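## Task

A free-standing wooden chest with seven shallow drawers sits on the table, and its fourth drawer counting down from the top contains three small round tea tins. Pull that drawer open and place one tin entirely on the table top, upright or on its side. The other two tins must finish inside that drawer, all seven drawers must be closed, and the chest must remain in its original spot. Nothing may still be moving at the end, and nothing may count as done only because the robot is holding it there. Release everything and pull the hand away at the end.

## Robot and tools

ROBOT. One six-joint arm ending in a five-finger right hand. Joint ranges in rad: shoulder pan -3.142 to 3.142, shoulder lift -6.283 to 6.283, elbow 0.000 to 3.142, wrists 1-3 -6.283 to 6.283. The elbow cannot go fully straight. Cameras: cam_high (504x504), cam_low (504x504), cam_wrist (616x616).

FRAMES. Scene frame: origin on the table surface under the arm base, +z up, +y to the left when facing along +x. The base may sit slightly tilted, and the reported position gets less accurate at long reach. The hand point sits 0.05 m in front of the palm, where index pad and thumb tip meet in a pinch. Its own axes: +z along the straightened fingers, +y out of the palm, +x across the palm toward the little finger. Straight fingers extend 0.06-0.07 m past the point along +z. Across the palm the hand spans 0.08 m on the little-finger side; on the thumb side 0.02 m if the thumb is turned in front of the palm, up to 0.09 m otherwise. A wrist bracket on the little-finger side sits 0.03 m beyond the point along +y, reaches 0.11 m across the palm, and can collide.

ROW (14 numbers, each in [-1, 1]): dx, dy, dz, rx, ry, rz, little, ring, middle, index, thumb_bend, thumb_turn, force_limit, speed. The first six are an offset, not a pose: a target for the hand point expressed in the hand point's own axes, measured from its pose in the most recent result that reported it (for a second or later call inside one reply, or before any result reported it, from where the robot stands when the action begins). 1.0 equals 0.6 m for dx-dz and 180 degrees for rx-rz; rx, ry, rz form a single rotation vector. All rows of one action share the same reference, they do not add up. All zeros drives back to that reference; it is not a pause. Fingers: +1 straight/open, -1 curled fully. thumb_bend +1 straight, -1 fully bent; thumb_turn +1 beside the palm, -1 across in front of it. A pinch is roughly index -0.22, thumb_bend -0.75, thumb_turn -0.57. force_limit maps -1..+1 to about 0..10 N at the fingertip (0..15 N for the two thumb motors) and only stops closing. speed maps -1..+1 to near zero..full; full speed moves a finger end to end in 0.6 s. Use -0.9 or slower for a gentle grip.

TOOLS.
execute_actions: {"actions": [...], "pictures": bool}. The list holds at most one item. Empty list: just report state. {"rows": [[14 numbers], ...], "steps": n}: up to 15 rows and 15 steps of 1/30 s (default 15); each row covers one step and the final row repeats. {"steps": n} alone: a wait of up to 300 steps, counted from the previous result, so thinking time uses it up.
move: {"target": row, "speed": m/s 0.002-0.5 (default 0.25; rotation limited to twice that in rad/s), "stop_force": N 9-40 optional}. Straight path toward the offset target over 0.5-10 s (longer paths stop early). Hand numbers are sent at the start. The arm lags, can wander, and may exceed speed near full reach. stop_force halts the path when push against the motion rises that much over its starting value for 2 steps, then backs off 2 steps and holds; the press can briefly reach double. It is measured along the start direction, so unreliable if the move rotates; not usable before 0.2 s of scene time; omit it when backing away from a surface. Result line "move:" gives the ending (done, off_target, moving, held, fault, contact) and limits (paced = target clipped; held = some steps blocked, after which motion may jump fast), plus distance from target.
wait: {"seconds": 0-10}. Sends nothing new.
zoom_image: {"camera", "region": [x0, y0, x1, y1]} in pixels from top-left, at most 504x504.
show_instructions: shows the reference images.


CONTROL. Each step the command is clipped to 100 mm and 16 degrees from the measured pose; damped IK favours position over orientation. Commands are smoothed with about 0.17 s lag. After an action the arm continues only to the last clipped pose, so check the result and send the remainder. The simulation keeps running while you think. "pose unreachable" and HELD mean the clearance check (which includes the base mount) altered or blocked commands.

HAND BEHAVIOUR. A motor starts only when its target changes by at least 0.01, then runs until it arrives or hits force_limit, and locks (holding at least 15 N). Blocked motors report moving, then stalled. Repeating numbers keeps a grip; to loosen, send a target more open than hand_measured. With the thumb turned in, the whole hand wraps objects 0.035-0.08 m wide, lying across the palm on the wrist side of the point; turn the thumb before arriving. Results list hand_measured, hand_stopped_by (moving, target, force, stalled, fault), hand_load_n (positive = pushed open; near zero = grip lost), hand_force_limit, hand_speed. The hand ignores input while the arm is stopped.

SENSING. State gives hand point position (m), quaternion wxyz and velocities in the scene frame, joint positions and torques (offset, noisy), and wrist force/torque in hand-point axes (offset up to 4 N, noise up to 2.4 N, saturates near 50 N; pressing reads as force pointing back into the arm). "no reading" is normal at start.

AVOID. The arm is stiff: aiming even slightly past a firm contact, or touching fast, can trigger a fault. Joint torque limits are 141 N m (first three) and 26.3 N m (wrists), counting held weight; any outside force of 150 N also faults. A fault freezes the arm 10 s and drops the rest of the call. Motors warn at 70 °C and brake at 85 °C, so do not hold loads needlessly. Do not drop tins, slam drawers, shove the loose chest or knock anything off the table; occasional outside nudges can shift loose objects. Finish with everything still, hand open and withdrawn.

Each tool is called after ">>>" as a command line: name --argument value for each argument, lists and objects as JSON in quotes; but a table of rows of numbers goes row by row, as --pt "numbers of a row", without its own name.

Reference images:

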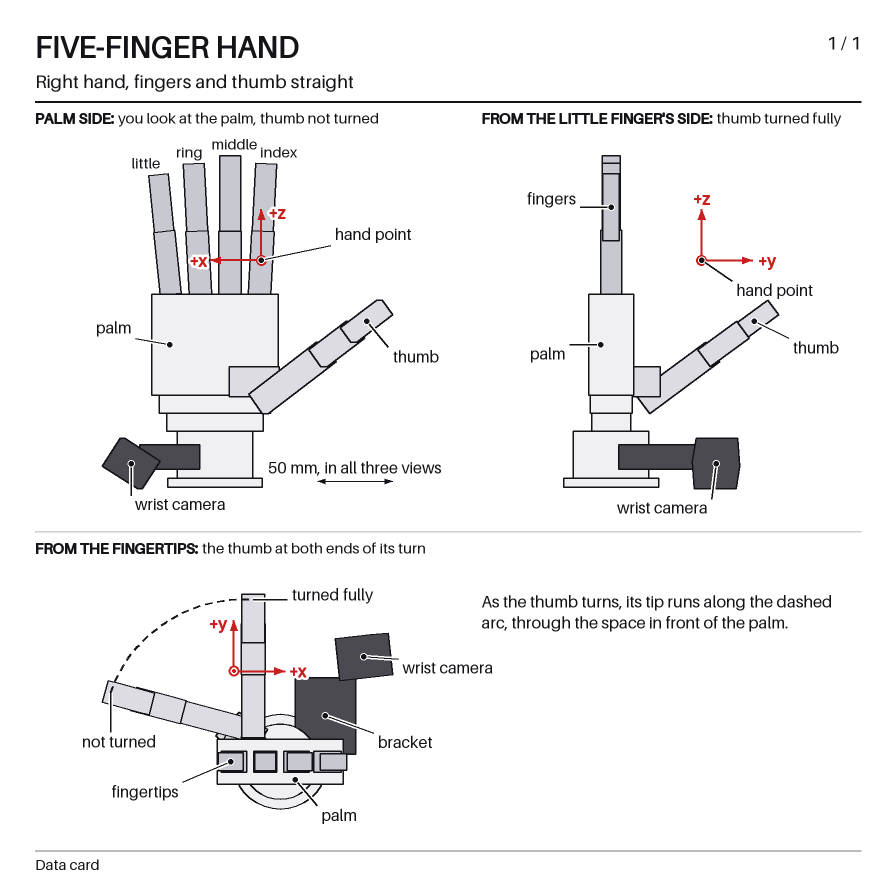

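## Session

>>> execute_actions --actions '[]'

Scene clock: 0.00 s of 6600.00 s.
end_effector_position=(-0.0427, +0.3396, +0.3291) hand_measured=(+1.000, +1.000, +1.000, +1.000, +1.000, +1.000) hand_load_n=(+0.0, +0.0, +0.0, +0.0, +0.0, +0.0) hand_stopped_by=(target, target, target, target, target, target) hand_force_limit=0.00 hand_speed=-0.80 end_effector_quat_wxyz=(-0.131, +0.991, -0.011, +0.014) end_effector_velocity=(-0.000, +0.000, +0.000) end_effector_angular_velocity=(+0.000, +0.000, -0.001)
Joint positions: [ 1.452 -0.716  1.702  0.773  1.926 -3.222]
Joint velocities: [ 0.    -0.    -0.001  0.001 -0.     0.001]
Joint torques (N m, as the arm reports them, + toward a larger angle): no reading
Wrist force (N, on the end effector, along its own x y z axes, offset not removed): no reading
Wrist torque (N m, same axes, about the end effector's origin, offset not removed): no reading
Hand target: -0.043, +0.340, +0.329; -0.131, +0.991, -0.011, +0.014

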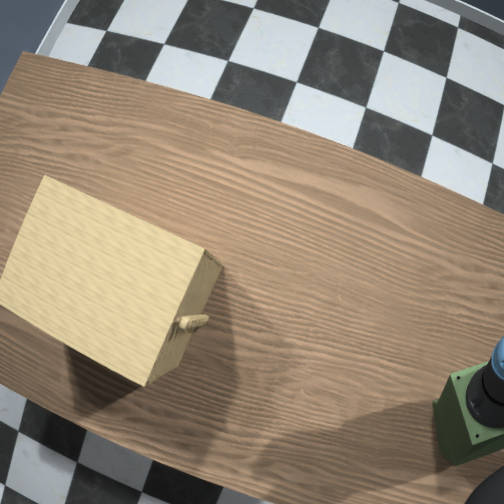

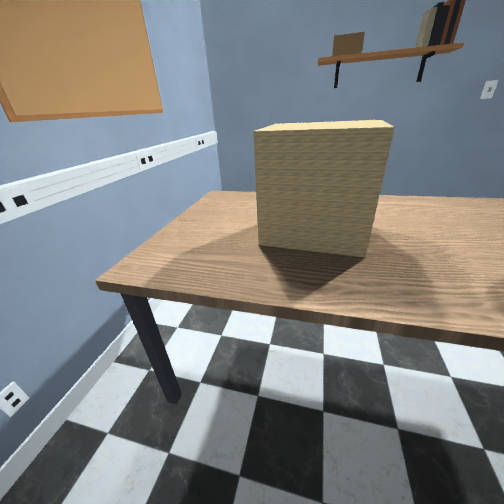

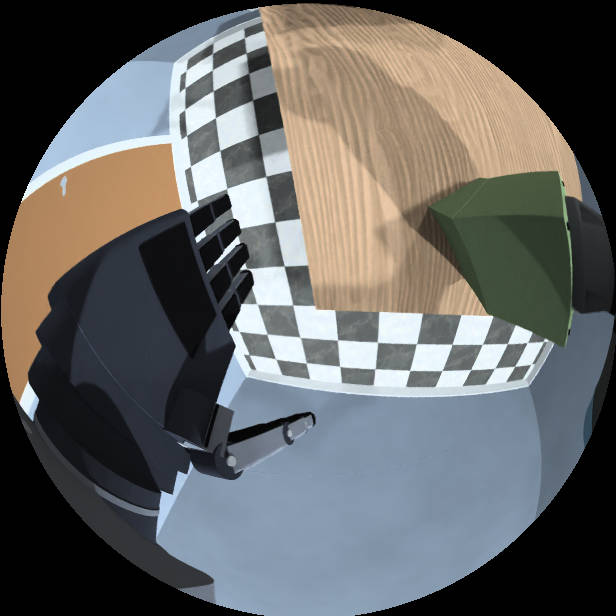

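>>> zoom_image --camera "cam_high" --region '[100, 220, 280, 400]'

>>> zoom_image --camera "cam_low" --region '[220, 100, 420, 300]'

Region (100, 220, 280, 400) of cam_high's 504x504 image, scaled by 2.800, with more detail than that image has.

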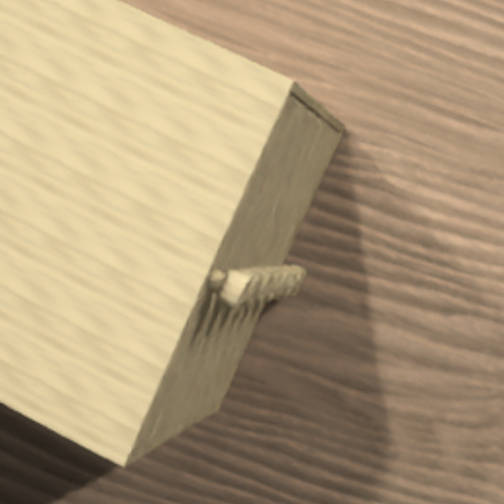

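Region (220, 100, 420, 300) of cam_low's 504x504 image, scaled by 2.520, with more detail than that image has.

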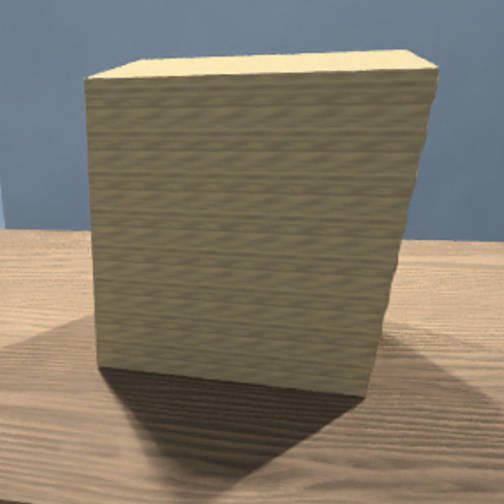

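>>> move --target '[0.15,0,0,-0.045,0.35,-0.045,1,1,1,1,1,1,0,0]' --speed 0.3

Scene clock: 16.37 s of 6600.00 s.
end_effector_position=(+0.0363, +0.3389, +0.3313) hand_measured=(+1.000, +1.000, +1.000, +1.000, +1.000, +1.000) hand_load_n=(+0.0, +0.0, +0.0, +0.0, +0.0, +0.0) hand_stopped_by=(target, target, target, target, target, target) hand_force_limit=0.00 hand_speed=0.00 end_effector_quat_wxyz=(-0.056, +0.877, -0.005, +0.477) end_effector_velocity=(-0.001, +0.001, +0.001) end_effector_angular_velocity=(+0.002, -0.000, +0.001)
Joint positions: [ 1.688 -0.328  1.563  1.102  2.788 -2.743]
Joint velocities: [ 0.002 -0.    -0.001  0.    -0.     0.   ]
Joint torques (N m, as the arm reports them, + toward a larger angle): [ 11.29 -48.28 -27.86   0.19  -1.39  -1.84]
Wrist force (N, on the end effector, along its own x y z axes, offset not removed): [0.8 -0.1 0.6]
Wrist torque (N m, same axes, about the end effector's origin, offset not removed): [-0.19 0.14 0.44]
Hand target: +0.036, +0.339, +0.331; -0.056, +0.877, -0.005, +0.477
Off the commanded pose: 0.011 m, 8 deg.
After step 90, 11.17 s passed at rest.
move: held; limits=held; held on 10 of 66 steps, including the last
pose unreachable: on one or more control steps of this call an arm could not follow its commanded pose, so it was not sent that pose on those steps. On the call's last step it was still not sent that pose. It may still have moved: this result reports where it is.
cause: the commanded pose would bring two parts of the arm too close to each other (joints 4 (wrist 1) to 6 (wrist 3) lie between them).

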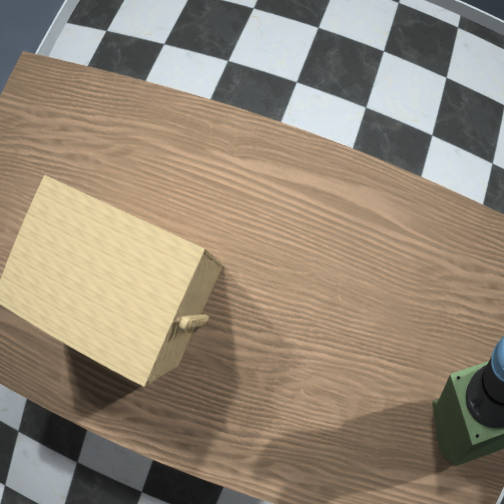

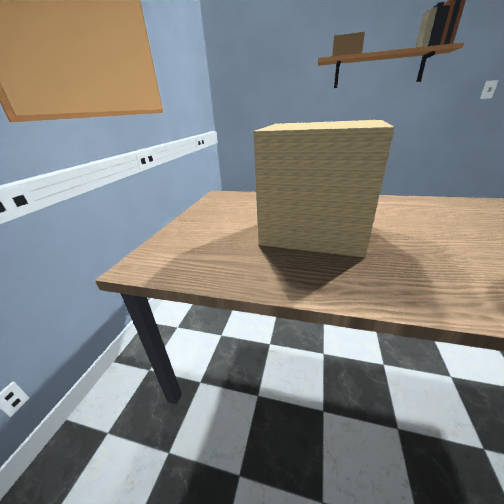

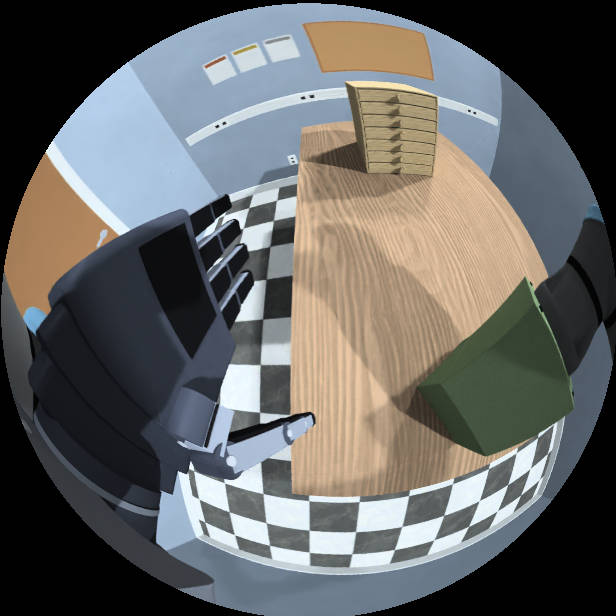

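>>> move --target '[0.232,0.602,0.493,0,-0.15,0,-1,-1,-1,1,1,1,0,0.5]' --speed 0.3

Scene clock: 47.67 s of 6600.00 s.
end_effector_position=(+0.2541, +0.0992, +0.2860) hand_measured=(-1.000, -1.000, -1.000, +1.000, +1.000, +1.000) hand_load_n=(+0.0, +0.0, +0.0, +0.0, +0.0, +0.0) hand_stopped_by=(target, target, target, target, target, target) hand_force_limit=0.00 hand_speed=0.50 end_effector_quat_wxyz=(+0.078, +0.958, -0.058, +0.270) end_effector_velocity=(+0.026, -0.025, -0.004) end_effector_angular_velocity=(-0.006, +0.039, -0.008)
Joint positions: [ 0.825 -1.08   2.14   0.325  2.635 -3.957]
Joint velocities: [-0.125 -0.1    0.026 -0.071 -0.041 -0.191]
Joint torques (N m, as the arm reports them, + toward a larger angle): [ -0.59 -31.48   6.03  -0.84  -2.03  -2.14]
Wrist force (N, on the end effector, along its own x y z axes, offset not removed): [1.4 -0.9 -0.7]
Wrist torque (N m, same axes, about the end effector's origin, offset not removed): [-0.13 0.02 0.25]
Hand target: +0.258, +0.096, +0.285; +0.079, +0.959, -0.058, +0.267
Off the commanded pose: 0.162 m, 17 deg; position and orientation clipped at the last step of the last action.
After step 90, 21.53 s passed at rest.
move: moving (no rest 5 s after the path's end); limits=paced

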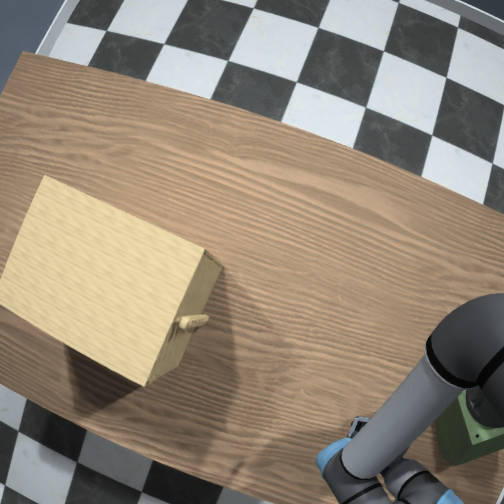

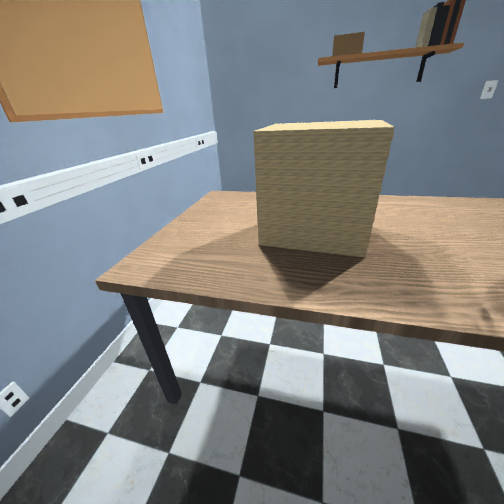

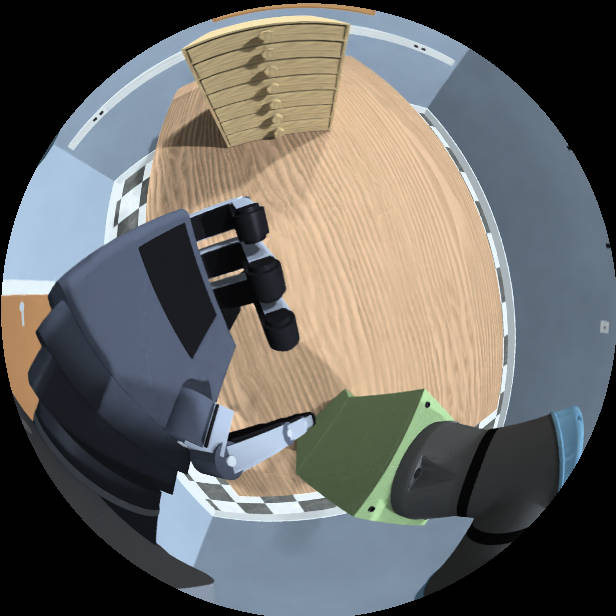

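>>> move --target '[0.225,0.15,0.213,0.06,0,0,-1,-1,-1,1,1,1,0,0.5]' --speed 0.25

Scene clock: 53.00 s of 6600.00 s.
end_effector_position=(+0.4191, -0.0215, +0.2601) hand_measured=(-1.000, -1.000, -1.000, +1.000, +1.000, +1.000) hand_load_n=(+0.0, +0.0, +0.0, +0.0, +0.0, +0.0) hand_stopped_by=(target, target, target, target, target, target) hand_force_limit=0.00 hand_speed=0.50 end_effector_quat_wxyz=(-0.012, +0.961, -0.032, +0.274) end_effector_velocity=(+0.002, -0.001, -0.001) end_effector_angular_velocity=(+0.000, +0.000, -0.001)
Joint positions: [ 0.104 -1.589  2.197  0.068  2.026 -4.879]
Joint velocities: [-0.004  0.002 -0.003  0.    -0.003 -0.002]
Joint torques (N m, as the arm reports them, + toward a larger angle): [ -1.04  -7.96 -25.9    3.12  -2.89  -1.88]
Wrist force (N, on the end effector, along its own x y z axes, offset not removed): [1.4 -0.2 -0.3]
Wrist torque (N m, same axes, about the end effector's origin, offset not removed): [-0.12 0.07 0.38]
Hand target: +0.419, -0.022, +0.260; -0.012, +0.961, -0.032, +0.274
Off the commanded pose: 0.001 m, 0 deg.
move: done

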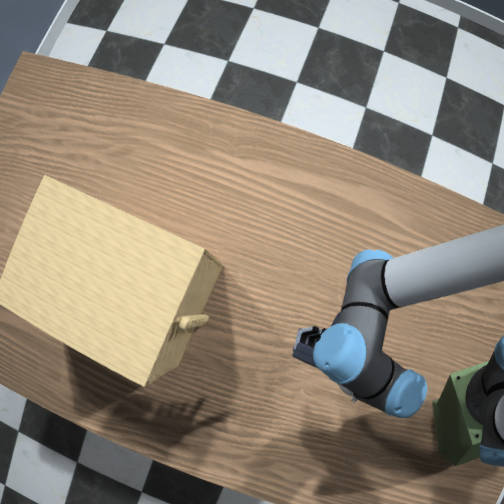

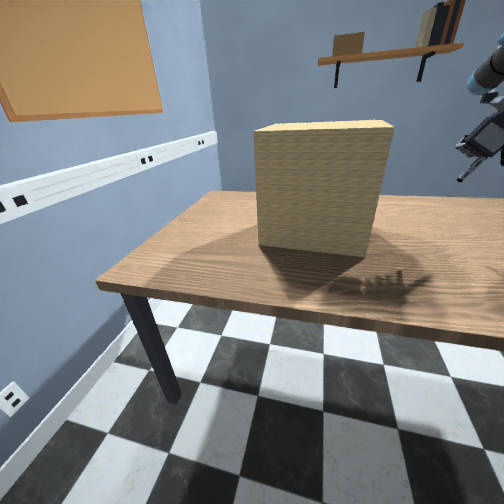

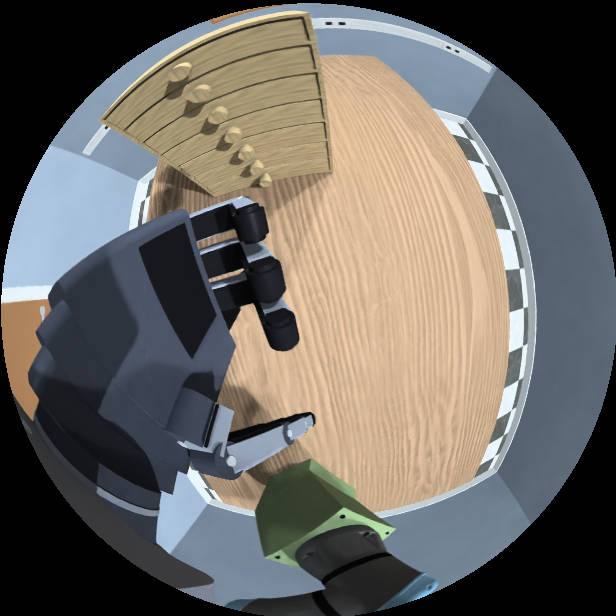

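>>> move --target '[0.078,-0.105,0.053,0,0,0.75,-1,-1,-1,0.4,-0.4,-0.57,0,0.5]' --speed 0.5

>>> move --target '[0,0,0,0,0,0.75,-1,-1,-1,0.4,-0.4,-0.57,0,0.5]' --speed 0.5

Scene clock: 75.27 s of 6600.00 s.
end_effector_position=(+0.4790, +0.0382, +0.2603) hand_measured=(-1.000, -1.000, -1.000, +0.400, -0.400, -0.570) hand_load_n=(+0.0, +0.0, +0.0, +0.0, +0.0, +0.0) hand_stopped_by=(target, target, target, target, target, target) hand_force_limit=0.00 hand_speed=0.50 end_effector_quat_wxyz=(+0.258, -0.339, +0.900, -0.094) end_effector_velocity=(+0.001, +0.001, +0.000) end_effector_angular_velocity=(+0.006, -0.000, -0.010)
Joint positions: [-0.126 -1.632  2.128  0.127  1.842 -2.673]
Joint velocities: [ 0.002  0.001  0.    -0.001  0.002  0.013]
Joint torques (N m, as the arm reports them, + toward a larger angle): [ 24.91 -10.59   4.63  -1.18   2.29   1.88]
Wrist force (N, on the end effector, along its own x y z axes, offset not removed): [-0.2 1.0 0.9]
Wrist torque (N m, same axes, about the end effector's origin, offset not removed): [0.10 0.00 0.37]
Hand target: +0.479, +0.038, +0.260; +0.258, -0.338, +0.900, -0.094
Off the commanded pose: 0.000 m, 0 deg.
After step 90, 16.23 s passed at rest.
move: done

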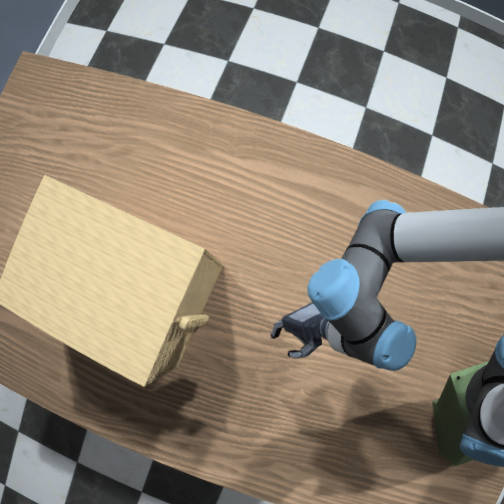

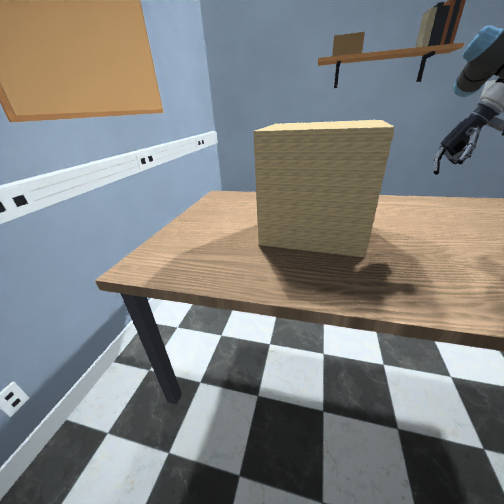

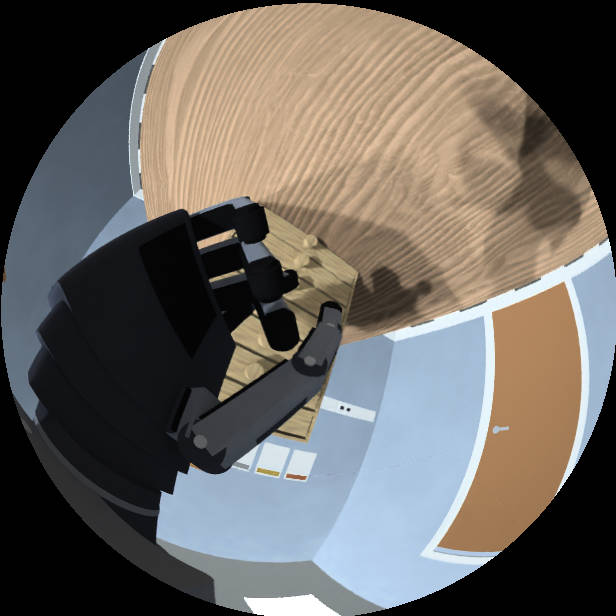

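Scene clock: 78.33 s of 6600.00 s.
end_effector_position=(+0.4791, +0.0382, +0.2603) hand_measured=(-1.000, -1.000, -1.000, +0.400, -0.400, -0.570) hand_load_n=(+0.0, +0.0, +0.0, +0.0, +0.0, +0.0) hand_stopped_by=(target, target, target, target, target, target) hand_force_limit=0.00 hand_speed=0.50 end_effector_quat_wxyz=(+0.186, +0.701, +0.658, +0.202) end_effector_velocity=(-0.000, +0.000, +0.000) end_effector_angular_velocity=(+0.004, +0.005, -0.011)
Joint positions: [ 0.139 -1.451  2.266 -0.127  2.053 -0.145]
Joint velocities: [ 0.007  0.005 -0.007  0.008  0.009  0.018]
Joint torques (N m, as the arm reports them, + toward a larger angle): [ 25.71  -6.9  -23.14   3.06   1.93   1.6 ]
Wrist force (N, on the end effector, along its own x y z axes, offset not removed): [0.7 -0.4 -0.3]
Wrist torque (N m, same axes, about the end effector's origin, offset not removed): [0.00 0.14 0.20]
Hand target: +0.479, +0.038, +0.260; +0.185, +0.702, +0.657, +0.202
Off the commanded pose: 0.000 m, 0 deg.
move: done

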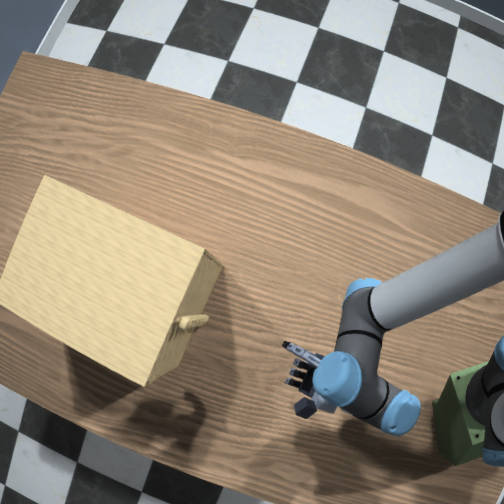

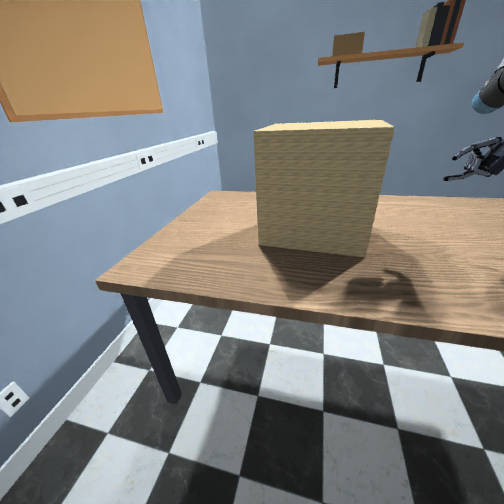

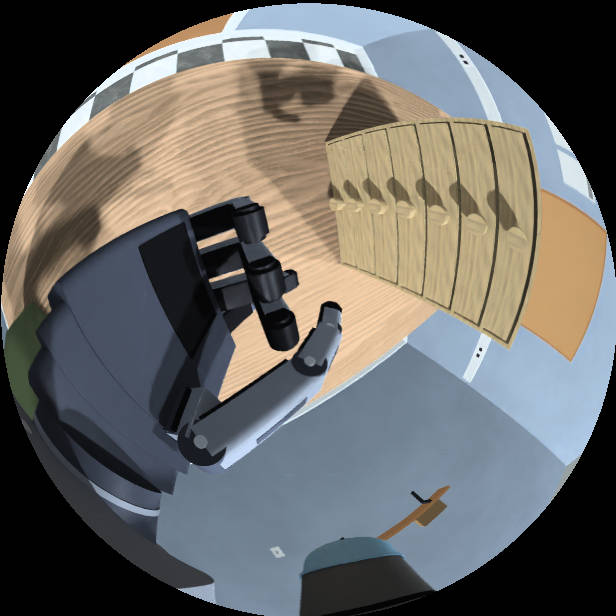

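>>> move --target '[0.055,0.08,0.15,0,0,0,-1,-1,-1,0.4,-0.4,-0.57,0,0.5]'

>>> zoom_image --camera "cam_wrist" --region '[200, 100, 550, 450]'

Scene clock: 85.07 s of 6600.00 s.
end_effector_position=(+0.5689, +0.0684, +0.2106) hand_measured=(-1.000, -1.000, -1.000, +0.400, -0.400, -0.570) hand_load_n=(+0.0, +0.0, +0.0, +0.0, +0.0, +0.0) hand_stopped_by=(target, target, target, target, target, target) hand_force_limit=0.00 hand_speed=0.50 end_effector_quat_wxyz=(+0.186, +0.701, +0.658, +0.202) end_effector_velocity=(+0.001, +0.001, -0.001) end_effector_angular_velocity=(-0.002, +0.001, +0.002)
Joint positions: [ 0.121 -1.201  2.026 -0.144  2.038 -0.158]
Joint velocities: [ 0.     0.005 -0.005  0.001  0.001 -0.002]
Joint torques (N m, as the arm reports them, + toward a larger angle): [  4.94 -16.59 -21.74   2.89   2.04  -0.62]
Wrist force (N, on the end effector, along its own x y z axes, offset not removed): [-0.8 2.4 0.4]
Wrist torque (N m, same axes, about the end effector's origin, offset not removed): [0.36 0.40 0.29]
Hand target: +0.569, +0.068, +0.211; +0.186, +0.701, +0.658, +0.202
Off the commanded pose: 0.000 m, 0 deg.
After step 90, 2.63 s passed at rest.
move: done

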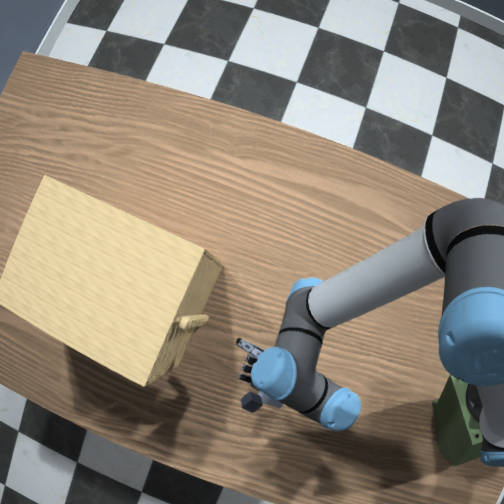

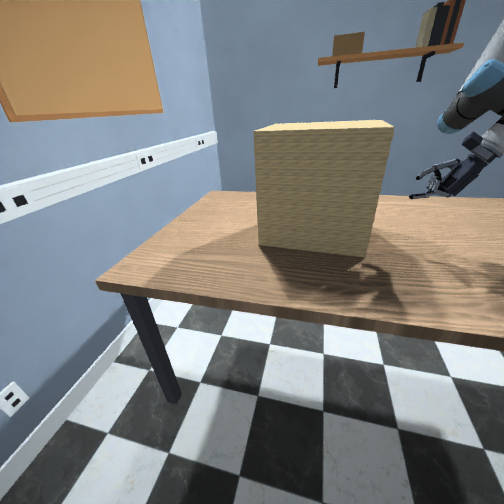

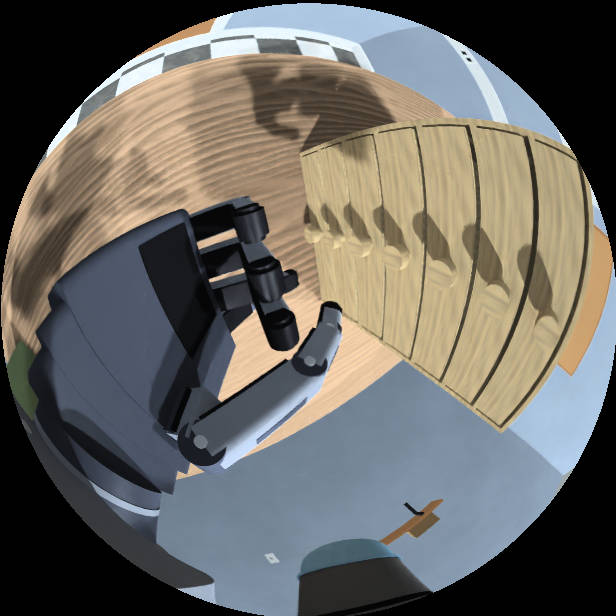

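Region (200, 100, 550, 450) of cam_wrist's 616x616 image, scaled by 1.440, with more detail than that image has.

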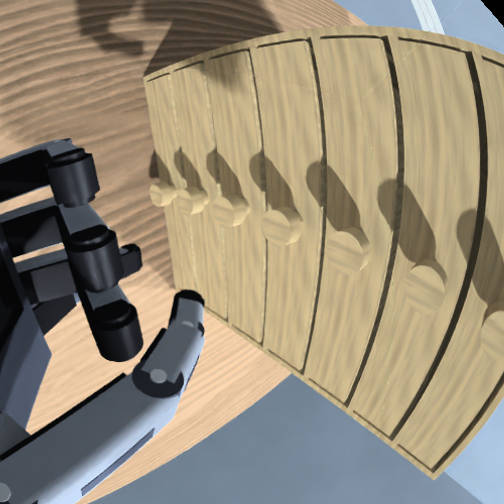

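>>> move --target '[-0.01,0.068,0.05,0,0,0,-1,-1,-1,0.4,-0.4,-0.57,0,0.5]' --speed 0.1

>>> zoom_image --camera "cam_wrist" --region '[220, 150, 520, 450]'

>>> zoom_image --camera "cam_high" --region '[140, 270, 290, 420]'

Scene clock: 91.87 s of 6600.00 s.
end_effector_position=(+0.6188, +0.0600, +0.2065) hand_measured=(-1.000, -1.000, -1.000, +0.400, -0.400, -0.570) hand_load_n=(+0.0, +0.0, +0.0, +0.0, +0.0, +0.0) hand_stopped_by=(target, target, target, target, target, target) hand_force_limit=0.00 hand_speed=0.50 end_effector_quat_wxyz=(+0.186, +0.701, +0.658, +0.202) end_effector_velocity=(+0.003, -0.000, +0.000) end_effector_angular_velocity=(+0.000, +0.000, +0.000)
Joint positions: [ 0.088 -1.154  1.895 -0.07   2.013 -0.181]
Joint velocities: [-0.001  0.003 -0.008  0.005 -0.001 -0.001]
Joint torques (N m, as the arm reports them, + toward a larger angle): [  6.15 -19.13 -24.65   3.04  -2.95  -1.83]
Wrist force (N, on the end effector, along its own x y z axes, offset not removed): [3.8 0.5 0.3]
Wrist torque (N m, same axes, about the end effector's origin, offset not removed): [0.02 -0.14 0.56]
Hand target: +0.619, +0.060, +0.206; +0.186, +0.701, +0.658, +0.202
Off the commanded pose: 0.000 m, 0 deg.
After step 90, 2.80 s passed at rest.
move: done

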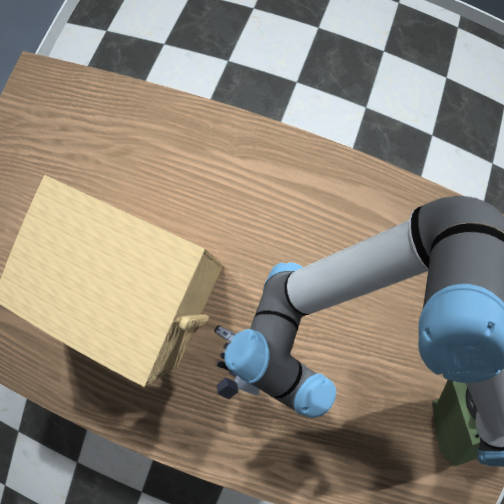

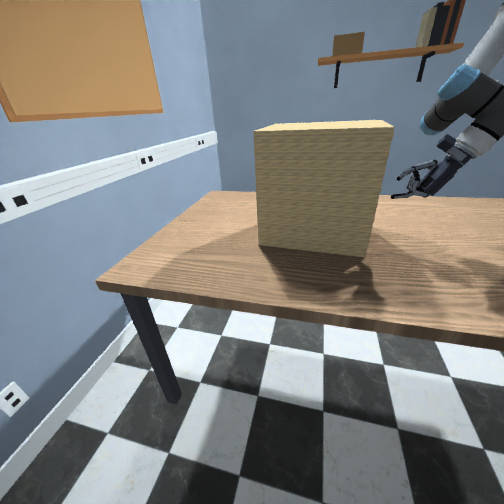

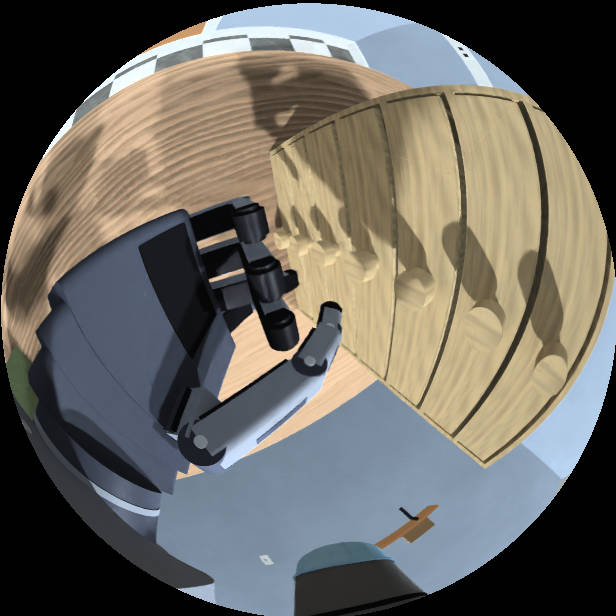

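Region (220, 150, 520, 450) of cam_wrist's 616x616 image, scaled by 1.680, with more detail than that image has.

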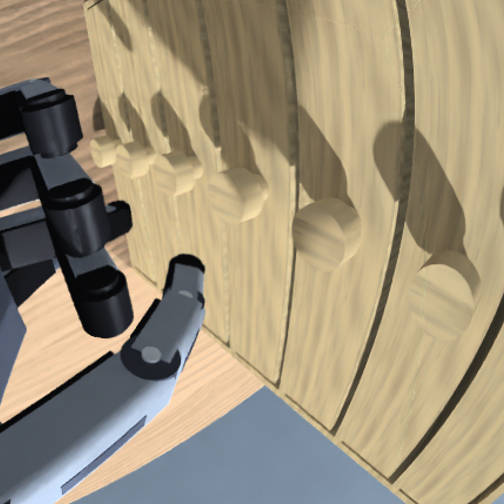

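Region (140, 270, 290, 420) of cam_high's 504x504 image, scaled by 3.360, with more detail than that image has.

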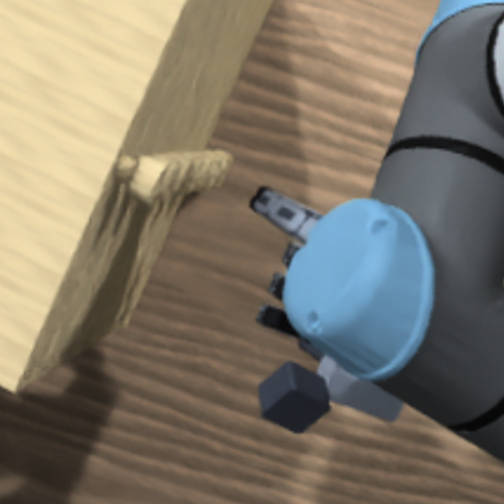

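>>> execute_actions --actions '[{"rows":[[0,0,0,0,0,0,-1,-1,-1,-0.22,-0.75,-0.57,0,0.5]],"steps":15}]'

>>> zoom_image --camera "cam_wrist" --region '[250, 200, 430, 380]'

>>> zoom_image --camera "cam_low" --region '[370, 120, 490, 240]'

Scene clock: 96.87 s of 6600.00 s.
end_effector_position=(+0.6187, +0.0600, +0.2064) hand_measured=(-1.000, -1.000, -1.000, -0.220, -0.750, -0.570) hand_load_n=(+0.0, +0.0, +0.0, +1.5, +0.0, +0.0) hand_stopped_by=(target, target, target, target, target, target) hand_force_limit=0.00 hand_speed=0.50 end_effector_quat_wxyz=(+0.186, +0.701, +0.658, +0.202) end_effector_velocity=(-0.000, -0.000, +0.000) end_effector_angular_velocity=(+0.000, -0.001, -0.000)
Joint positions: [ 0.088 -1.154  1.895 -0.07   2.013 -0.181]
Joint velocities: [ 0.    -0.001  0.001 -0.001  0.     0.   ]
Joint torques (N m, as the arm reports them, + toward a larger angle): [ 23.91 -42.54   5.41  -1.3    1.72   1.1 ]
Wrist force (N, on the end effector, along its own x y z axes, offset not removed): [0.8 4.6 -0.5]
Wrist torque (N m, same axes, about the end effector's origin, offset not removed): [0.70 0.11 0.34]
Hand target: +0.619, +0.060, +0.207; +0.186, +0.701, +0.658, +0.202
Off the commanded pose: 0.000 m, 0 deg.
Steps of this call (steps 1 to 90: nothing new was sent; then 1.50 s passed at rest; steps 91 to 105: all 15 steps of this action). Readings (end_effector_position | what the end effector reports):
91: (+0.6190, +0.0599, +0.2065) | hand_measured=(-1.000, -1.000, -1.000, +0.400, -0.400, -0.570) hand_load_n=(+0.0, +0.0, +0.0, +0.0, +0.0, +0.0) hand_stopped_by=(target, target, target, moving, moving, target) hand_force_limit=0.00 hand_speed=0.50
92: (+0.6190, +0.0599, +0.2065) | hand_measured=(-1.000, -1.000, -1.000, +0.400, -0.400, -0.570) hand_load_n=(+0.0, +0.0, +0.0, +0.0, +0.0, +0.0) hand_stopped_by=(target, target, target, moving, moving, target) hand_force_limit=0.00 hand_speed=0.50
94: (+0.6190, +0.0599, +0.2064) | hand_measured=(-1.000, -1.000, -1.000, +0.326, -0.448, -0.570) hand_load_n=(+0.0, +0.0, +0.0, -0.5, +0.0, +0.0) hand_stopped_by=(target, target, target, moving, moving, target) hand_force_limit=0.00 hand_speed=0.50
98: (+0.6188, +0.0600, +0.2063) | hand_measured=(-1.000, -1.000, -1.000, -0.008, -0.658, -0.570) hand_load_n=(+0.0, +0.0, +0.0, +0.0, +0.0, +0.0) hand_stopped_by=(target, target, target, moving, moving, target) hand_force_limit=0.00 hand_speed=0.50
105: the state above

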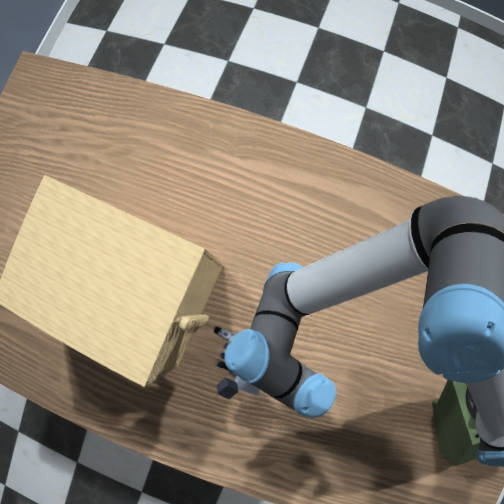

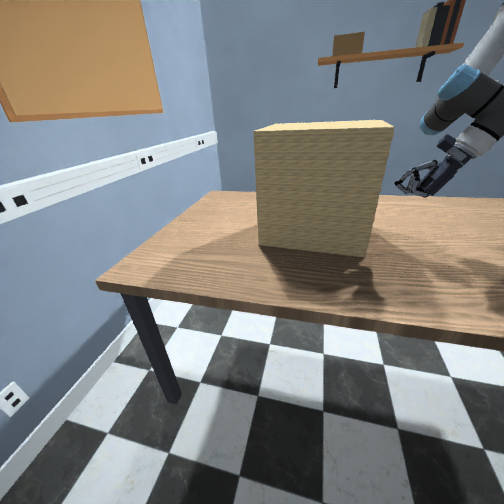

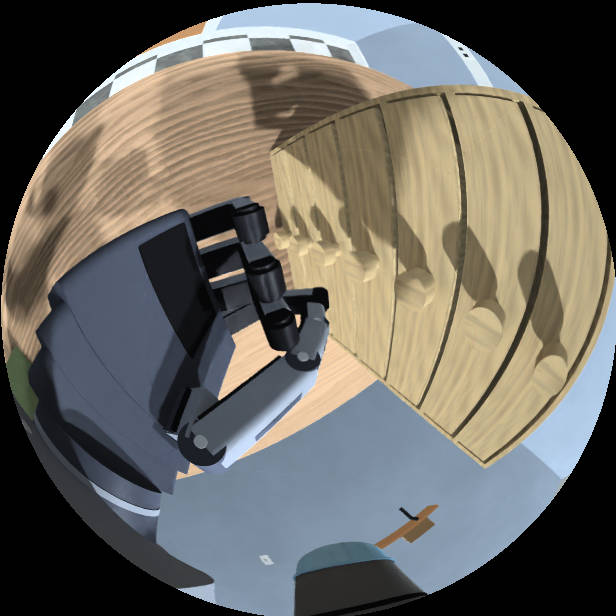

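Region (250, 200, 430, 380) of cam_wrist's 616x616 image, scaled by 2.800, with more detail than that image has.

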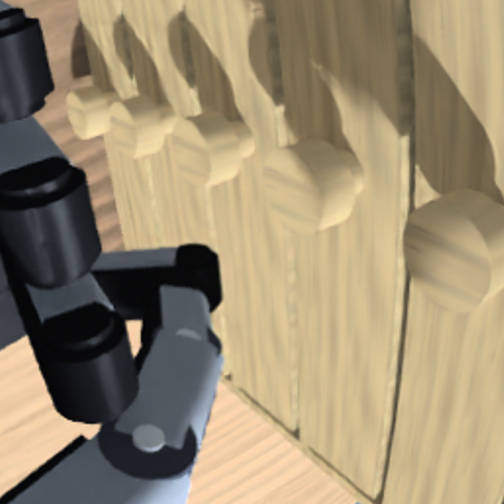

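Region (370, 120, 490, 240) of cam_low's 504x504 image, scaled by 4.200, with more detail than that image has.

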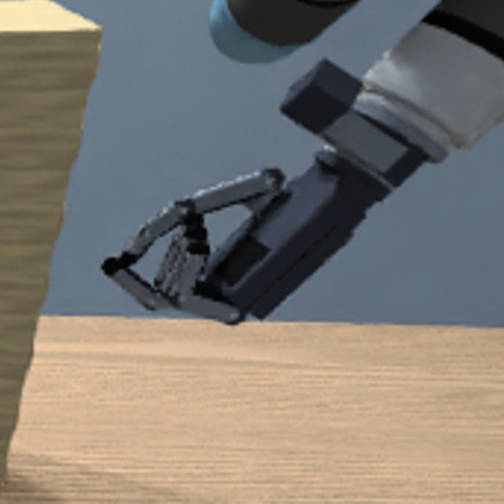

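>>> move --target '[0.019,0.04,0.032,0,0,0,-1,-1,-1,0.2,-0.5,-0.57,0,0.5]' --speed 0.06

>>> zoom_image --camera "cam_wrist" --region '[250, 200, 430, 380]'

>>> zoom_image --camera "cam_high" --region '[160, 290, 250, 380]'

Scene clock: 104.27 s of 6600.00 s.
end_effector_position=(+0.6496, +0.0698, +0.2032) hand_measured=(-1.000, -1.000, -1.000, +0.200, -0.500, -0.570) hand_load_n=(+0.0, +0.0, +0.0, +0.0, +0.0, +0.0) hand_stopped_by=(target, target, target, target, target, target) hand_force_limit=0.00 hand_speed=0.50 end_effector_quat_wxyz=(+0.186, +0.701, +0.658, +0.202) end_effector_velocity=(+0.002, +0.001, -0.001) end_effector_angular_velocity=(-0.000, +0.001, -0.000)
Joint positions: [ 0.102 -1.094  1.792 -0.023  2.023 -0.172]
Joint velocities: [ 0.001  0.004 -0.006  0.004  0.001  0.001]
Joint torques (N m, as the arm reports them, + toward a larger angle): [ 34.12 -20.96 -23.46   3.11   2.21   1.68]
Wrist force (N, on the end effector, along its own x y z axes, offset not removed): [1.0 -0.9 0.0]
Wrist torque (N m, same axes, about the end effector's origin, offset not removed): [-0.20 0.21 0.34]
Hand target: +0.650, +0.070, +0.203; +0.186, +0.701, +0.658, +0.202
Off the commanded pose: 0.000 m, 0 deg.
After step 90, 3.40 s passed at rest.
move: done

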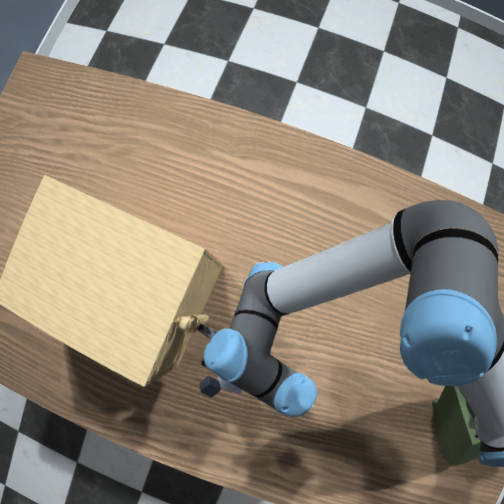

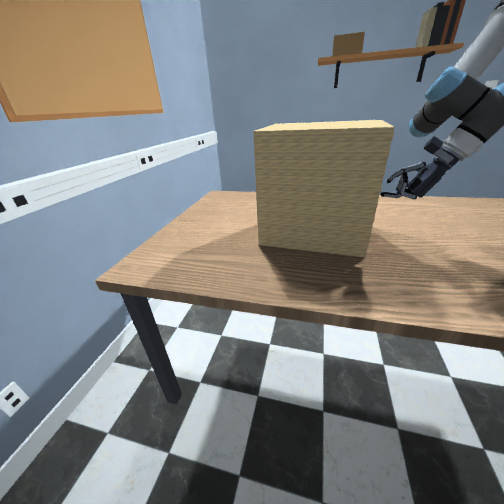

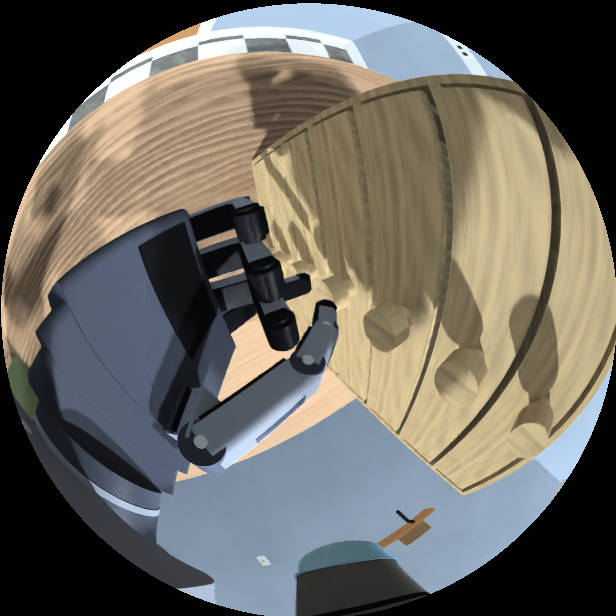

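Region (250, 200, 430, 380) of cam_wrist's 616x616 image, scaled by 2.800, with more detail than that image has.

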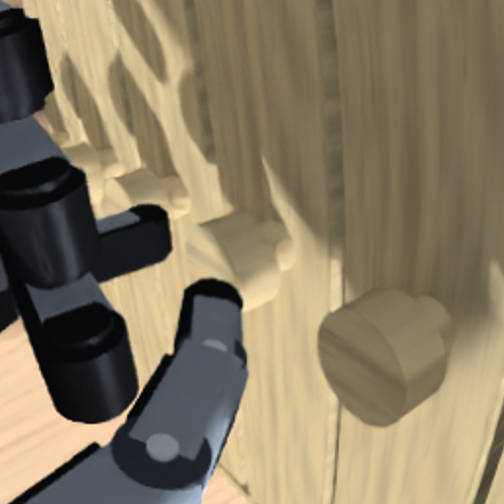

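Region (160, 290, 250, 380) of cam_high's 504x504 image, scaled by 5.600, with more detail than that image has.

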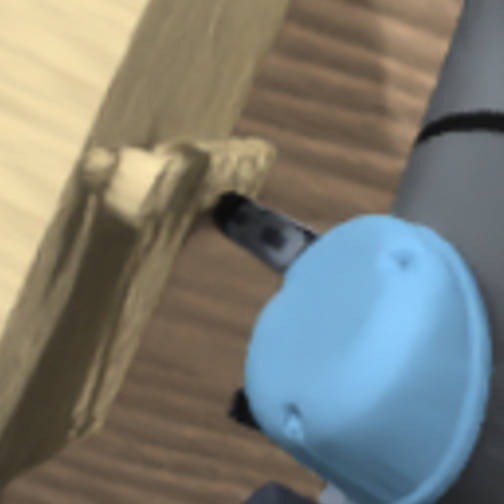

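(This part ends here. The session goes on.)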